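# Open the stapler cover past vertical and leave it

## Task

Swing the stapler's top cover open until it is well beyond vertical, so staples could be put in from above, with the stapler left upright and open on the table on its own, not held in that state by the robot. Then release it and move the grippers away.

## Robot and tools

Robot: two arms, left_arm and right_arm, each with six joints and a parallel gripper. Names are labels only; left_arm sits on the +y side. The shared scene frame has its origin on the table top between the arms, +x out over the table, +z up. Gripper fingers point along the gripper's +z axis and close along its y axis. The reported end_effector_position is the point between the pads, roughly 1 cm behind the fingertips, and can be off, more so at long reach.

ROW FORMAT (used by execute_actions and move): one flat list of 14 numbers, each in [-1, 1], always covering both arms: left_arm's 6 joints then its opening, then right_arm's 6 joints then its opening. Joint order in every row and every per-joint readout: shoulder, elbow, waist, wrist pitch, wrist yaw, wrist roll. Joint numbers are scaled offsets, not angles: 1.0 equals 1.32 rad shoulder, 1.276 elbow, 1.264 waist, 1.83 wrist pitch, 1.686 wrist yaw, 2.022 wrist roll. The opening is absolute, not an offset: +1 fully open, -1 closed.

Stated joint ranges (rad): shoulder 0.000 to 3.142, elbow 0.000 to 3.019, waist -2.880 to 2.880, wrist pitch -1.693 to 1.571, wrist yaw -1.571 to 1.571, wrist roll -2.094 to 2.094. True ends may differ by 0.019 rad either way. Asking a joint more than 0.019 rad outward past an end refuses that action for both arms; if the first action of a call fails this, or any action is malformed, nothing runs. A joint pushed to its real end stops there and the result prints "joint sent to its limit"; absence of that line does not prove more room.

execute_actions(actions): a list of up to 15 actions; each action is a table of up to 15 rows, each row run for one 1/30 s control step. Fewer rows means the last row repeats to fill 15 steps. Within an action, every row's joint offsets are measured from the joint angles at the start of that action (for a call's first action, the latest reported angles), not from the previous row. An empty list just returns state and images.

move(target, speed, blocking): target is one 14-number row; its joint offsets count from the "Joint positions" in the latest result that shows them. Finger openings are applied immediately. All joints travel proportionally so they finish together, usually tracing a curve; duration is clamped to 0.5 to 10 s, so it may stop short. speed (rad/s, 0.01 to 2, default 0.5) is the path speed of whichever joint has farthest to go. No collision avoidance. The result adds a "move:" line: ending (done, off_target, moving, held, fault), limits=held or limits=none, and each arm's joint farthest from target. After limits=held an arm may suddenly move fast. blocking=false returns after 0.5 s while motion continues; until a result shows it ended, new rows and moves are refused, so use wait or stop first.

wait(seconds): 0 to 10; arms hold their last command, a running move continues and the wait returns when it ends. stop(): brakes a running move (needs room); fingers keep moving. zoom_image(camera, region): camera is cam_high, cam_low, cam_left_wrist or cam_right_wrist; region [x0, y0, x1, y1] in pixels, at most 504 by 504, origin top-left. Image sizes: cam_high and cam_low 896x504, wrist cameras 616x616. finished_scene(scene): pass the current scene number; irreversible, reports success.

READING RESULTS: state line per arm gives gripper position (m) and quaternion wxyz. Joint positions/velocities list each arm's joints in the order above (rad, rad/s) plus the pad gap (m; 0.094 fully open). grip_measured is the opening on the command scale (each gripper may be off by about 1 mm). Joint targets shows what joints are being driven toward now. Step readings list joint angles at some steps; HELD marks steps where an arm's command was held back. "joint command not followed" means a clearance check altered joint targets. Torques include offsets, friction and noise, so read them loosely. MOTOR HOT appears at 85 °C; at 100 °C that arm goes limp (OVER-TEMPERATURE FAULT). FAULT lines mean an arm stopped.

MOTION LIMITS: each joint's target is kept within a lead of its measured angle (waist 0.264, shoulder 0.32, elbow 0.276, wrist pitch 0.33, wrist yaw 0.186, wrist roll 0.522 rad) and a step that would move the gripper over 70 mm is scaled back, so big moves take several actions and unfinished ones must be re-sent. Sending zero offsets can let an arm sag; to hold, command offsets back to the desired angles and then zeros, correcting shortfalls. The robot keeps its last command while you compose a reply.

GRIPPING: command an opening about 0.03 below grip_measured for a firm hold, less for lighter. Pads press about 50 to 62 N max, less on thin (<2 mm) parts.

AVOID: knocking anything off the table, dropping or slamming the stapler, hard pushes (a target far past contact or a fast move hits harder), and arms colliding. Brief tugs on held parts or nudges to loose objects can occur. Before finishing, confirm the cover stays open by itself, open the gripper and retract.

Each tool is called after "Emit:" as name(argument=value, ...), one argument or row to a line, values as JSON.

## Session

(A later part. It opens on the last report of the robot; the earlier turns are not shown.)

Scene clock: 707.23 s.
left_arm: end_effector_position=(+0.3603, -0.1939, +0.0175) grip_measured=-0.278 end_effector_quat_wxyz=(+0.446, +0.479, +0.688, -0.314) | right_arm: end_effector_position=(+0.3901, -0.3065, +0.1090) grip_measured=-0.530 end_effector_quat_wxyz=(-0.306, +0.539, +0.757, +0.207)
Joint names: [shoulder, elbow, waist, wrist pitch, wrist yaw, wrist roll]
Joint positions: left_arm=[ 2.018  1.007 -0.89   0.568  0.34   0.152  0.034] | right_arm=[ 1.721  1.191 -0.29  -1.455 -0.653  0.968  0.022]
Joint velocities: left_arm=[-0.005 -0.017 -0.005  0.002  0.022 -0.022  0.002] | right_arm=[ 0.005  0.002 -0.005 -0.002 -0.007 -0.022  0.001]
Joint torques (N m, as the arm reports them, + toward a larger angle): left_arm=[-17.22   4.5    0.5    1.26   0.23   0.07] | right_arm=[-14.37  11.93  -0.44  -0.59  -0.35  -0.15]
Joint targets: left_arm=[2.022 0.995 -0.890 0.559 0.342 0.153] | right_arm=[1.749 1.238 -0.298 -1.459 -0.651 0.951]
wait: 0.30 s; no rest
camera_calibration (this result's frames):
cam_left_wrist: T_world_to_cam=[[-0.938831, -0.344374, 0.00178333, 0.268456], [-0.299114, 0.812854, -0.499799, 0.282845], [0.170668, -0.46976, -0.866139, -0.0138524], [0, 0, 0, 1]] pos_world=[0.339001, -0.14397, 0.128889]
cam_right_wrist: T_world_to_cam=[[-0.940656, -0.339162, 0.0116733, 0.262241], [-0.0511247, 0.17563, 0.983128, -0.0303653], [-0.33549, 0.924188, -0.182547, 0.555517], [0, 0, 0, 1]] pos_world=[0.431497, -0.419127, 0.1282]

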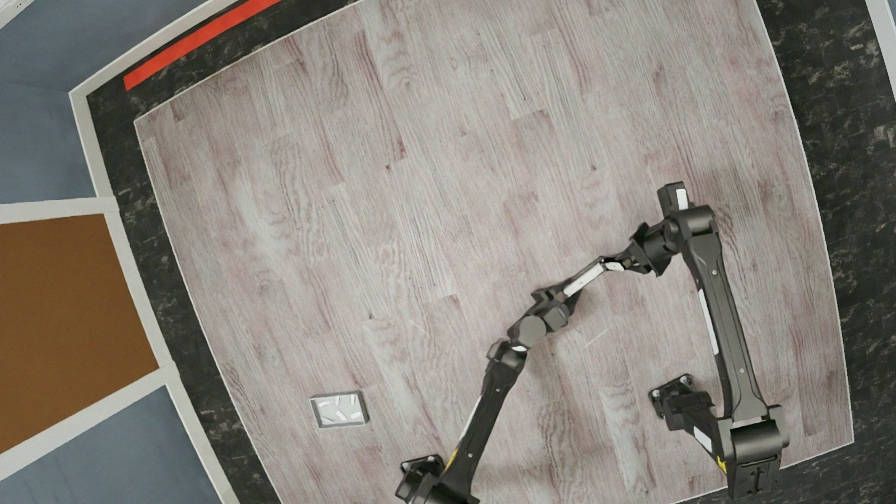

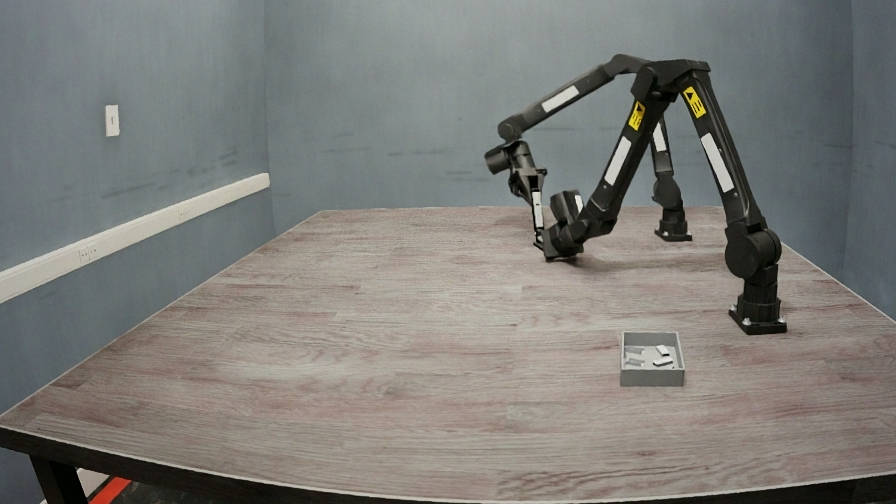

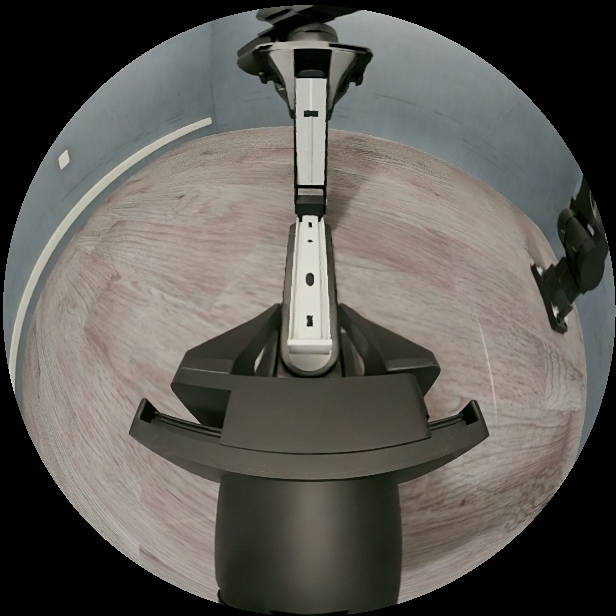

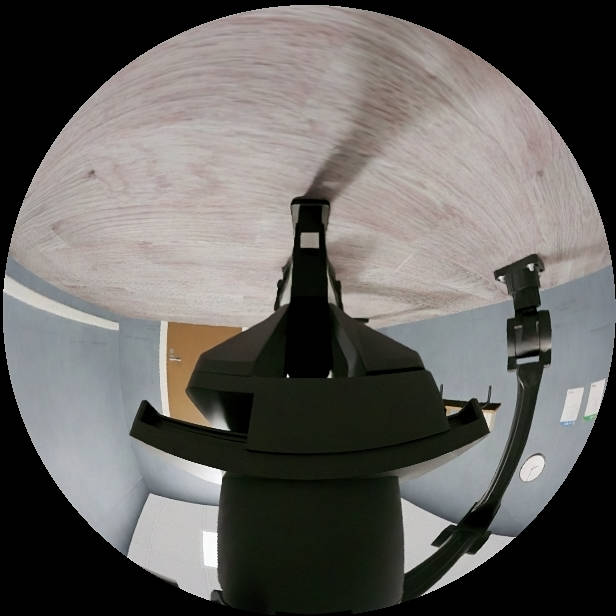

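Emit:
execute_actions(
  actions=[
    [[0.003,-0.0094,0,-0.0049,0,0,-0.32,0.0286,0.0405,-0.0105,-0.0022,0.0012,-0.0157,-0.56],[0.003,-0.0094,0,-0.0049,0,0,-0.32,0.0361,0.0441,-0.0147,-0.0022,0.0012,-0.0229,-0.56],[0.003,-0.0094,0,-0.0049,0,0,-0.32,0.0435,0.0478,-0.0190,-0.0085,-0.0041,-0.0302,-0.56],[0.003,-0.0094,0,-0.0049,0,0,-0.32,0.0509,0.0515,-0.0232,-0.0148,-0.0093,-0.0374,-0.56],[0.003,-0.0094,0,-0.0049,0,0,-0.32,0.0584,0.0551,-0.0274,-0.0211,-0.0146,-0.0447,-0.56],[0.003,-0.0094,0,-0.0049,0,0,-0.32,0.0658,0.0588,-0.0316,-0.0274,-0.0198,-0.0519,-0.56],[0.003,-0.0094,0,-0.0049,0,0,-0.32,0.0732,0.0625,-0.0358,-0.0337,-0.0251,-0.0592,-0.56],[0.003,-0.0094,0,-0.0049,0,0,-0.32,0.0807,0.0661,-0.0400,-0.0400,-0.0304,-0.0664,-0.56],[0.003,-0.0094,0,-0.0049,0,0,-0.32,0.0881,0.0698,-0.0443,-0.0462,-0.0356,-0.0737,-0.56],[0.003,-0.0094,0,-0.0049,0,0,-0.32,0.0955,0.0735,-0.0485,-0.0525,-0.0409,-0.0809,-0.56],[0.003,-0.0094,0,-0.0049,0,0,-0.32,0.1030,0.0771,-0.0527,-0.0588,-0.0461,-0.0882,-0.56],[0.003,-0.0094,0,-0.0049,0,0,-0.32,0.1104,0.0808,-0.0569,-0.0651,-0.0514,-0.0954,-0.56],[0.003,-0.0094,0,-0.0049,0,0,-0.32,0.1104,0.0808,-0.0569,-0.0714,-0.0566,-0.0954,-0.56],[0.003,-0.0094,0,-0.0049,0,0,-0.32,0.1104,0.0808,-0.0569,-0.0777,-0.0619,-0.0954,-0.56],[0.003,-0.0094,0,-0.0049,0,0,-0.32,0.1104,0.0808,-0.0569,-0.0777,-0.0619,-0.0954,-0.56]],
  ],
)

Emit:
wait(
  seconds=0.3,
)

Scene clock: 718.67 s.
left_arm: end_effector_position=(+0.3607, -0.1937, +0.0174) grip_measured=-0.278 end_effector_quat_wxyz=(+0.447, +0.478, +0.689, -0.313) | right_arm: end_effector_position=(+0.3952, -0.3175, +0.1034) grip_measured=-0.530 end_effector_quat_wxyz=(-0.371, +0.521, +0.727, +0.250)
Joint names: [shoulder, elbow, waist, wrist pitch, wrist yaw, wrist roll]
Joint positions: left_arm=[ 2.018  1.007 -0.89   0.568  0.338  0.151  0.034] | right_arm=[ 1.833  1.246 -0.349 -1.588 -0.755  0.811  0.022]
Joint velocities: left_arm=[-0.005 -0.002 -0.005 -0.007  0.007  0.022  0.001] | right_arm=[ 0.103  0.046 -0.093 -0.173 -0.139 -0.212 -0.001]
Joint torques (N m, as the arm reports them, + toward a larger angle): left_arm=[-17.43   4.53   0.79   1.18   0.26   0.06] | right_arm=[-16.36  11.    -0.01  -0.71  -0.41   0.04]
Joint targets: left_arm=[2.022 0.995 -0.890 0.559 0.340 0.152] | right_arm=[1.867 1.294 -0.362 -1.597 -0.757 0.775]
Step readings (joint positions):
0: left_arm=[2.018 1.007 -0.890 0.568 0.340 0.152] | right_arm=[1.721 1.191 -0.290 -1.455 -0.653 0.968]
1: left_arm=[2.018 1.007 -0.890 0.568 0.340 0.152] | right_arm=[1.722 1.191 -0.290 -1.455 -0.653 0.966]
2: left_arm=[2.018 1.007 -0.890 0.568 0.339 0.152] | right_arm=[1.723 1.193 -0.290 -1.457 -0.653 0.963]
4: left_arm=[2.018 1.007 -0.890 0.568 0.339 0.152] | right_arm=[1.732 1.199 -0.293 -1.468 -0.659 0.951]
8: left_arm=[2.018 1.007 -0.890 0.568 0.338 0.151] | right_arm=[1.769 1.219 -0.314 -1.511 -0.694 0.905]
15: Joint positions above
camera_calibration (this result's frames):
cam_left_wrist: T_world_to_cam=[[-0.937956, -0.346749, 0.00191444, 0.268066], [-0.301293, 0.812239, -0.49949, 0.283458], [0.171643, -0.469076, -0.866318, -0.0141039], [0, 0, 0, 1]] pos_world=[0.339259, -0.143899, 0.128852]
cam_right_wrist: T_world_to_cam=[[-0.941349, -0.337034, 0.0164555, 0.26391], [0.0110921, 0.017833, 0.999779, -0.099132], [-0.337253, 0.941324, -0.0130487, 0.555017], [0, 0, 0, 1]] pos_world=[0.436712, -0.431736, 0.10201]

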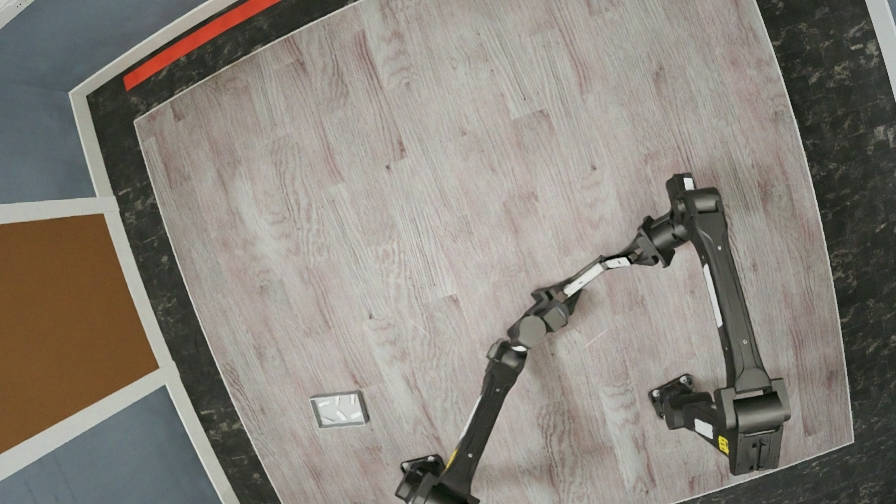

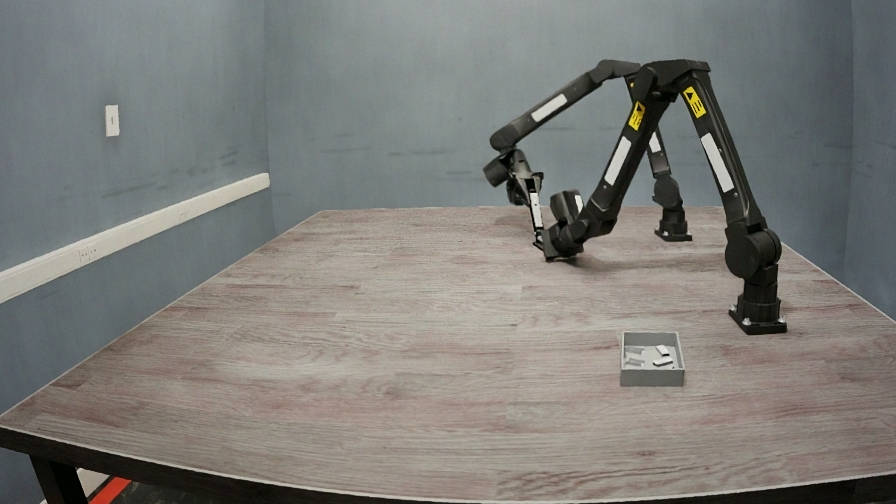

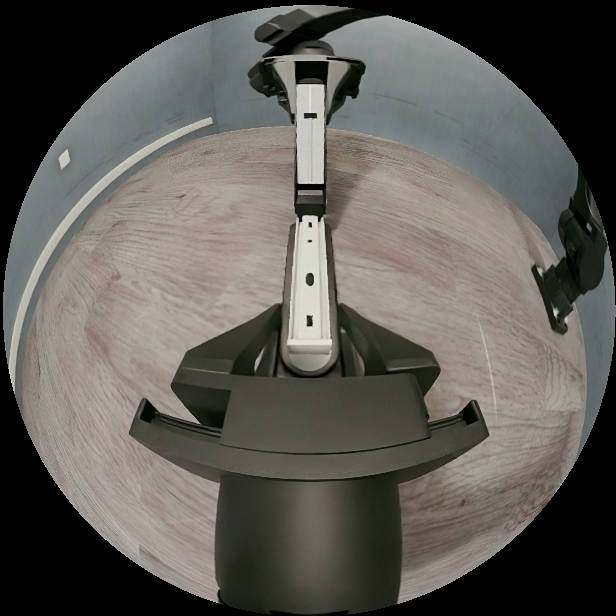

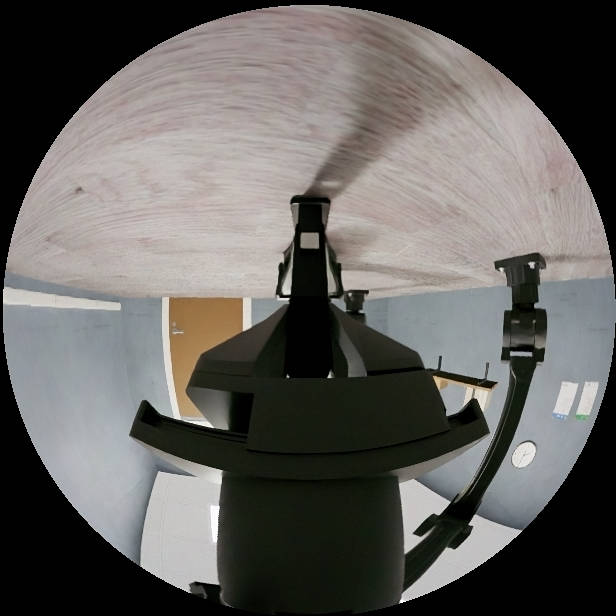

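Scene clock: 718.97 s.
left_arm: end_effector_position=(+0.3608, -0.1937, +0.0174) grip_measured=-0.278 end_effector_quat_wxyz=(+0.447, +0.478, +0.689, -0.313) | right_arm: end_effector_position=(+0.3952, -0.3179, +0.1033) grip_measured=-0.530 end_effector_quat_wxyz=(-0.373, +0.517, +0.728, +0.254)
Joint names: [shoulder, elbow, waist, wrist pitch, wrist yaw, wrist roll]
Joint positions: left_arm=[ 2.018  1.007 -0.89   0.568  0.337  0.151  0.034] | right_arm=[ 1.838  1.248 -0.352 -1.595 -0.759  0.794  0.022]
Joint velocities: left_arm=[-0.015 -0.012 -0.015  0.017 -0.022 -0.022 -0.001] | right_arm=[-0.005 -0.002 -0.015  0.012  0.022  0.007  0.   ]
Joint torques (N m, as the arm reports them, + toward a larger angle): left_arm=[-17.22   4.52   0.56   1.27   0.26   0.08] | right_arm=[-15.88  11.23  -0.1   -0.85  -0.39  -0.16]
Joint targets: left_arm=[2.022 0.995 -0.890 0.559 0.340 0.152] | right_arm=[1.867 1.294 -0.362 -1.597 -0.758 0.775]
wait: 0.30 s; no rest
camera_calibration (this result's frames):
cam_left_wrist: T_world_to_cam=[[-0.937837, -0.347073, 0.00176178, 0.268028], [-0.301512, 0.812189, -0.499439, 0.283518], [0.171911, -0.468923, -0.866347, -0.0141764], [0, 0, 0, 1]] pos_world=[0.339288, -0.143893, 0.128846]
cam_right_wrist: T_world_to_cam=[[-0.939714, -0.341826, 0.00962184, 0.262228], [0.00752337, 0.00746426, 0.999944, -0.100856], [-0.341879, 0.939734, -0.00444259, 0.555864], [0, 0, 0, 1]] pos_world=[0.437217, -0.431975, 0.100797]

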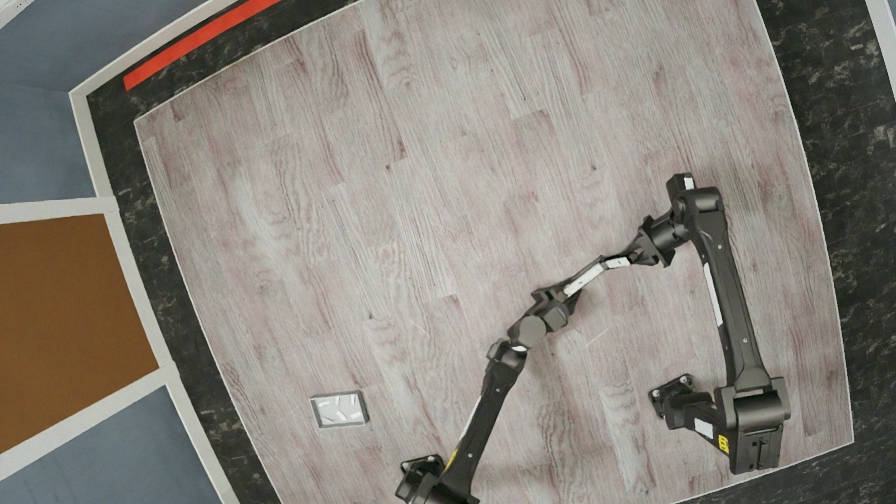

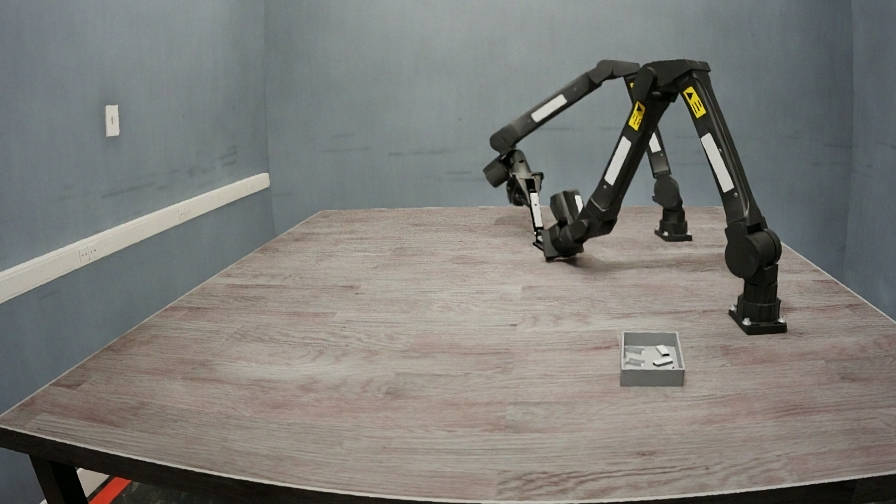

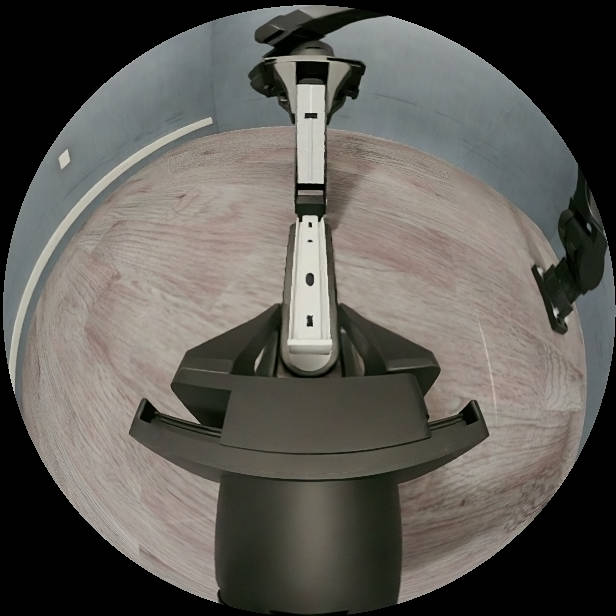

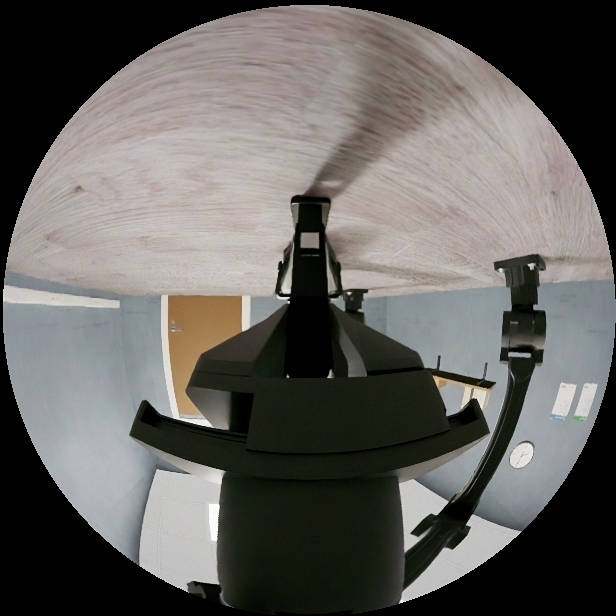

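Emit:
execute_actions(
  actions=[
    [[0.003,-0.0094,0,-0.0049,0,0,-0.32,0.0275,0.0387,-0.0104,-0.0011,0.0006,-0.0148,-0.56],[0.003,-0.0094,0,-0.0049,0,0,-0.32,0.0330,0.0414,-0.0130,-0.0011,0.0006,-0.0202,-0.56],[0.003,-0.0094,0,-0.0049,0,0,-0.32,0.0385,0.0440,-0.0155,-0.0057,-0.0023,-0.0256,-0.56],[0.003,-0.0094,0,-0.0049,0,0,-0.32,0.0441,0.0467,-0.0180,-0.0103,-0.0052,-0.0310,-0.56],[0.003,-0.0094,0,-0.0049,0,0,-0.32,0.0496,0.0493,-0.0205,-0.0149,-0.0080,-0.0364,-0.56],[0.003,-0.0094,0,-0.0049,0,0,-0.32,0.0551,0.0519,-0.0231,-0.0196,-0.0109,-0.0418,-0.56],[0.003,-0.0094,0,-0.0049,0,0,-0.32,0.0606,0.0546,-0.0256,-0.0242,-0.0138,-0.0472,-0.56],[0.003,-0.0094,0,-0.0049,0,0,-0.32,0.0661,0.0572,-0.0281,-0.0288,-0.0167,-0.0526,-0.56],[0.003,-0.0094,0,-0.0049,0,0,-0.32,0.0661,0.0572,-0.0281,-0.0334,-0.0195,-0.0526,-0.56],[0.003,-0.0094,0,-0.0049,0,0,-0.32,0.0661,0.0572,-0.0281,-0.0380,-0.0224,-0.0526,-0.56]],
    [[0.003,-0.0094,0,-0.0049,0,0,-0.32,0.0212,0.0368,-0.007,-0.001,0,-0.008,0.6],[0.003,-0.0094,0,-0.0049,0,0,-0.32,0.0212,0.0368,-0.007,-0.001,0,-0.008,0.6],[0.003,-0.0094,0,-0.0049,0,0,-0.32,0.0212,0.0368,-0.007,-0.001,0,-0.008,0.6],[0.003,-0.0094,0,-0.0049,0,0,-0.32,0.0212,0.0368,-0.007,-0.001,0,-0.008,0.6],[0.003,-0.0094,0,-0.0049,0,0,-0.32,0.0212,0.0368,-0.007,-0.001,0,-0.008,0.6],[0.003,-0.0094,0,-0.0049,0,0,-0.32,0.0212,0.0368,-0.007,-0.001,0,-0.008,0.6],[0.003,-0.0094,0,-0.0049,0,0,0.4,0.0212,0.0368,-0.007,-0.001,0,-0.008,0.6]],
  ],
)

Scene clock: 754.83 s.
left_arm: end_effector_position=(+0.3608, -0.1937, +0.0174) grip_measured=+0.398 end_effector_quat_wxyz=(+0.447, +0.478, +0.689, -0.313) | right_arm: end_effector_position=(+0.4014, -0.3239, +0.1021) grip_measured=+0.599 end_effector_quat_wxyz=(-0.396, +0.503, +0.717, +0.278)
Joint names: [shoulder, elbow, waist, wrist pitch, wrist yaw, wrist roll]
Joint positions: left_arm=[ 2.018  1.007 -0.89   0.568  0.337  0.151  0.066] | right_arm=[ 1.894  1.286 -0.376 -1.666 -0.799  0.703  0.075]
Joint velocities: left_arm=[-0.015 -0.002  0.005 -0.002 -0.007 -0.007 -0.001] | right_arm=[-0.015 -0.012  0.015 -0.017 -0.022 -0.007 -0.001]
Joint torques (N m, as the arm reports them, + toward a larger angle): left_arm=[-17.14   4.51   0.52   1.21   0.05   0.08] | right_arm=[-16.78  10.04  -0.13  -0.94  -0.45  -0.07]
Joint targets: left_arm=[2.022 0.995 -0.890 0.559 0.336 0.151] | right_arm=[1.922 1.321 -0.385 -1.667 -0.799 0.693]
Step readings (joint positions; steps 1 to 15: 1st action; 16 to 30: 2nd action):
0: left_arm=[2.018 1.007 -0.890 0.568 0.337 0.151] | right_arm=[1.838 1.248 -0.352 -1.595 -0.759 0.794]
1: left_arm=[2.018 1.007 -0.890 0.568 0.337 0.151] | right_arm=[1.838 1.248 -0.352 -1.595 -0.759 0.793]
2: left_arm=[2.018 1.007 -0.890 0.568 0.337 0.151] | right_arm=[1.839 1.249 -0.352 -1.596 -0.759 0.790]
4: left_arm=[2.018 1.007 -0.890 0.568 0.336 0.151] | right_arm=[1.845 1.253 -0.353 -1.604 -0.762 0.781]
8: left_arm=[2.018 1.007 -0.890 0.568 0.336 0.151] | right_arm=[1.872 1.267 -0.364 -1.637 -0.780 0.749]
15: left_arm=[2.018 1.007 -0.890 0.568 0.336 0.151] | right_arm=[1.894 1.275 -0.376 -1.666 -0.799 0.709]
16: left_arm=[2.018 1.007 -0.890 0.568 0.335 0.151] | right_arm=[1.894 1.275 -0.376 -1.666 -0.799 0.709]
17: left_arm=[2.018 1.007 -0.890 0.568 0.335 0.151] | right_arm=[1.894 1.276 -0.376 -1.666 -0.799 0.707]
19: left_arm=[2.018 1.007 -0.890 0.568 0.335 0.151] | right_arm=[1.894 1.281 -0.376 -1.666 -0.799 0.706]
23: left_arm=[2.018 1.007 -0.890 0.568 0.337 0.151] | right_arm=[1.894 1.286 -0.376 -1.666 -0.799 0.703]
30: Joint positions above
camera_calibration (this result's frames):
cam_left_wrist: T_world_to_cam=[[-0.937837, -0.347073, 0.00176178, 0.268028], [-0.301512, 0.812189, -0.499439, 0.283518], [0.171911, -0.468923, -0.866347, -0.0141764], [0, 0, 0, 1]] pos_world=[0.339288, -0.143893, 0.128846]
cam_right_wrist: T_world_to_cam=[[-0.938651, -0.344806, -0.00658656, 0.266322], [0.0176124, -0.0670019, 0.997597, -0.127658], [-0.344419, 0.93628, 0.0689642, 0.555989], [0, 0, 0, 1]] pos_world=[0.443725, -0.437285, 0.0907625]

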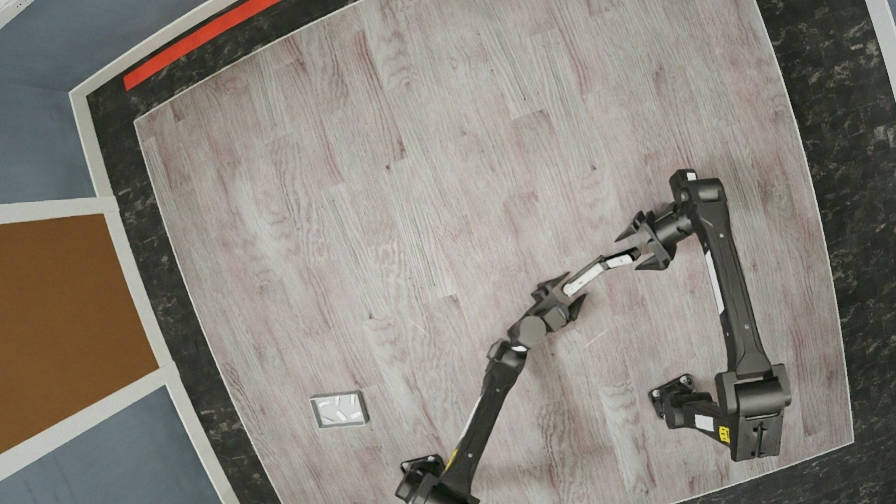

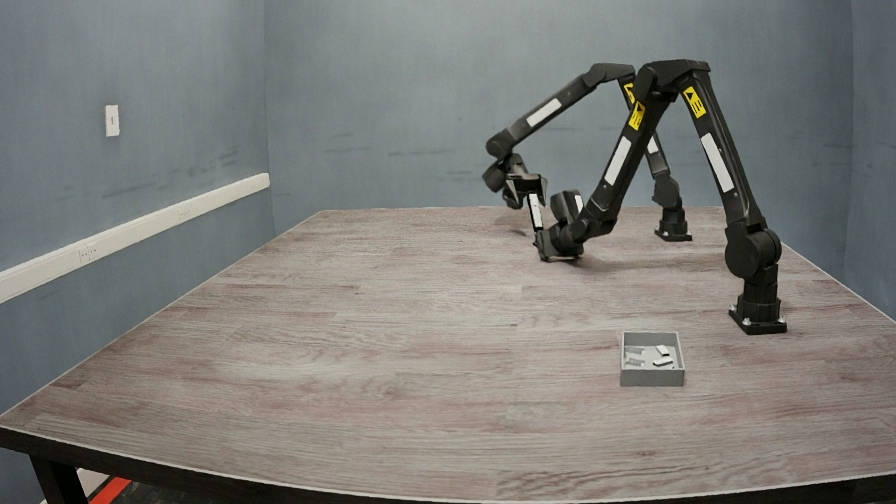

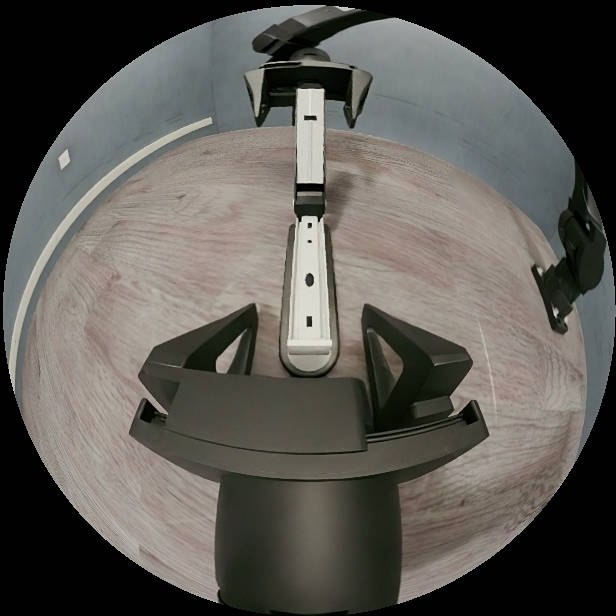

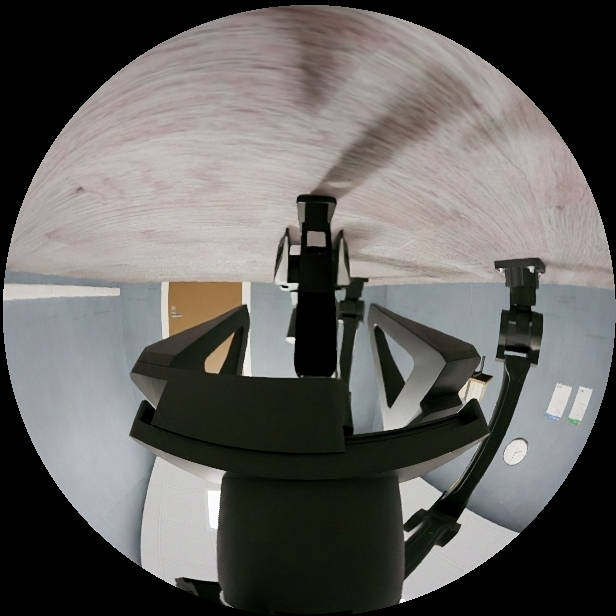

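Emit:
move(
  target=[-0.303,-0.196,0,0,0,0,0.4,-0.379,0.027,-0.158,0,0,0,0.6],
  speed=0.6,
)

Scene clock: 758.53 s.
left_arm: end_effector_position=(+0.3095, -0.1356, +0.1473) grip_measured=+0.398 end_effector_quat_wxyz=(+0.507, +0.467, +0.647, -0.327) | right_arm: end_effector_position=(+0.3693, -0.3917, +0.2887) grip_measured=+0.599 end_effector_quat_wxyz=(-0.142, +0.516, +0.759, +0.370)
Joint names: [shoulder, elbow, waist, wrist pitch, wrist yaw, wrist roll]
Joint positions: left_arm=[ 1.625  0.765 -0.89   0.568  0.337  0.151  0.066] | right_arm=[ 1.381  1.286 -0.573 -1.666 -0.799  0.702  0.075]
Joint velocities: left_arm=[-0.005 -0.002  0.005 -0.007 -0.037  0.037  0.   ] | right_arm=[-0.005 -0.012  0.005  0.002  0.022 -0.007  0.   ]
Joint torques (N m, as the arm reports them, + toward a larger angle): left_arm=[-13.07   5.82   0.26   1.69   0.08   0.07] | right_arm=[-11.4   12.52   0.41   0.11  -0.6   -0.01]
Joint targets: left_arm=[1.618 0.757 -0.890 0.568 0.337 0.151] | right_arm=[1.393 1.320 -0.576 -1.666 -0.799 0.702]
move: off_target (right_arm); limits=none; left_arm: farthest joint: the elbow, 0.008 radians from its target (0.250 radians at the start); right_arm: farthest joint: the elbow, 0.034 radians from its target (0.034 radians at the start)
camera_calibration (this result's frames):
cam_left_wrist: T_world_to_cam=[[-0.935296, -0.349951, -0.0524962, 0.246672], [-0.245681, 0.748937, -0.615414, 0.276937], [0.254681, -0.562696, -0.786454, 0.0843273], [0, 0, 0, 1]] pos_world=[0.277273, -0.0736342, 0.2497]
cam_right_wrist: T_world_to_cam=[[-0.885435, -0.199138, -0.419939, 0.370783], [-0.448363, 0.12809, 0.884626, -0.0365958], [-0.122373, 0.971564, -0.202701, 0.605781], [0, 0, 0, 1]] pos_world=[0.386027, -0.51003, 0.310873]

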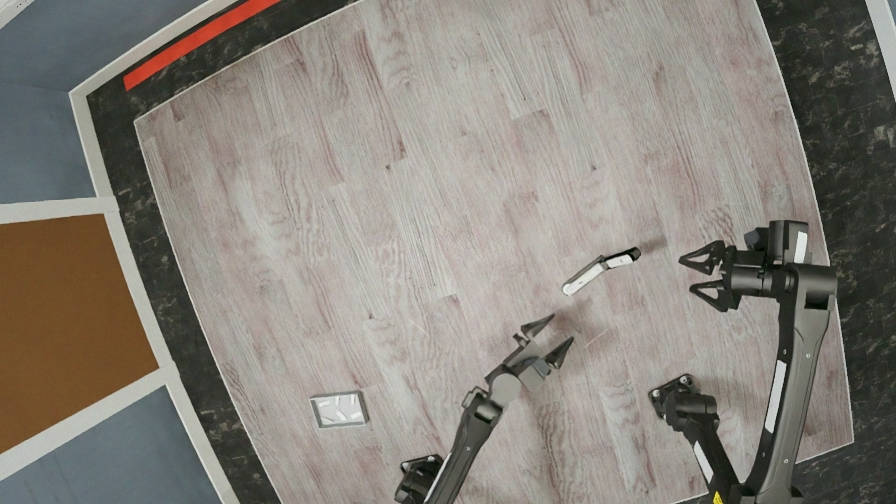

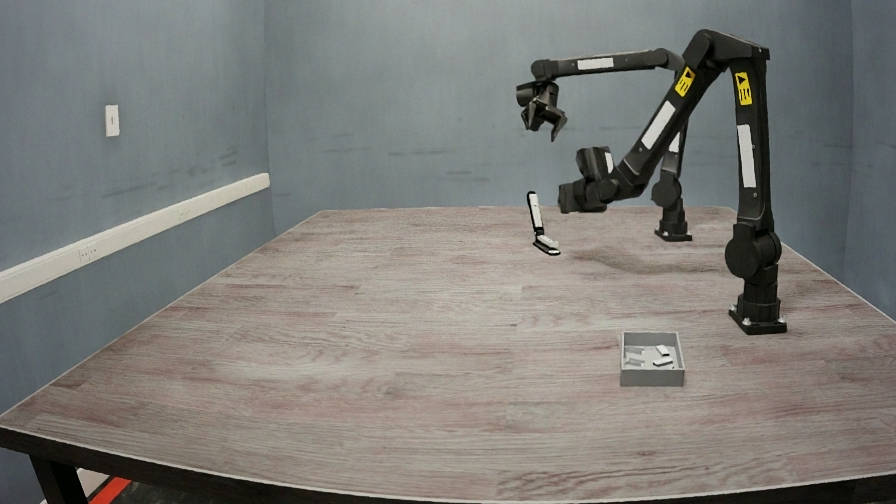

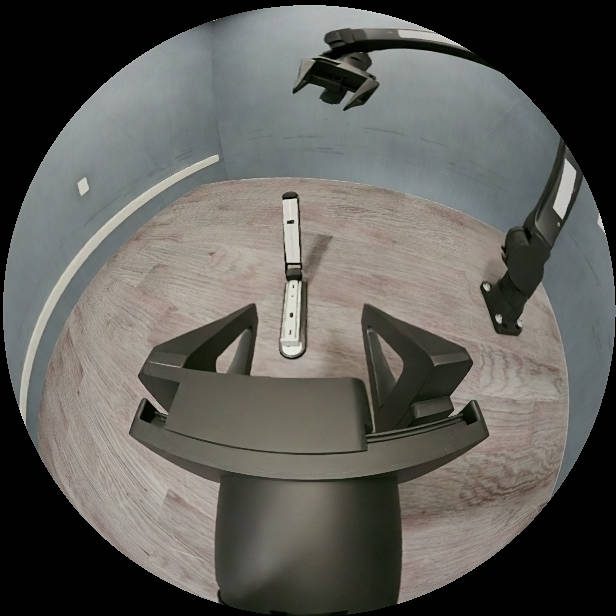

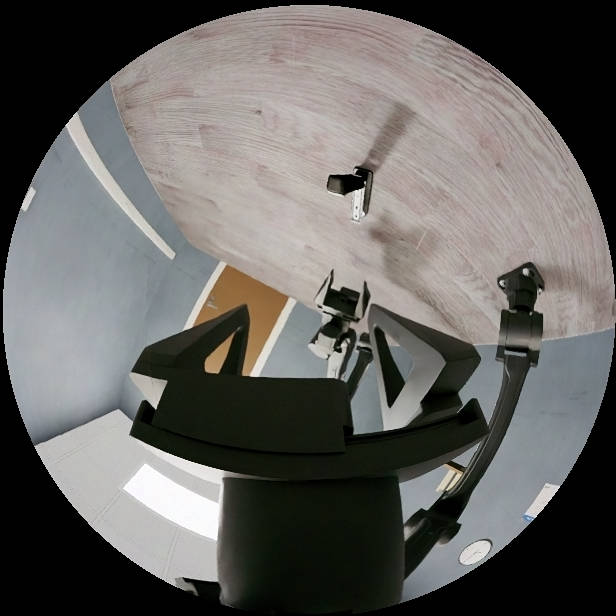

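Emit:
zoom_image(
  camera="cam_high",
  region=[520, 200, 700, 330],
)

Region (520, 200, 700, 330) of cam_high's 896x504 image, scaled by 2.800, with more detail than that image has.

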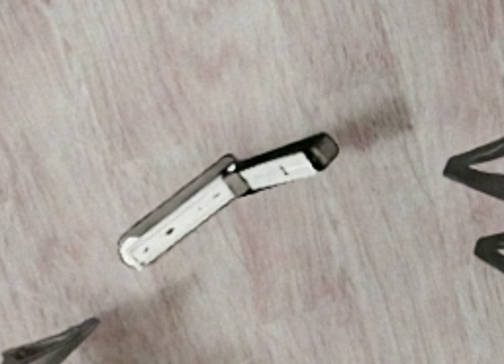

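Emit:
finished_scene(
  scene=1,
)

The scene is finished: the task was done.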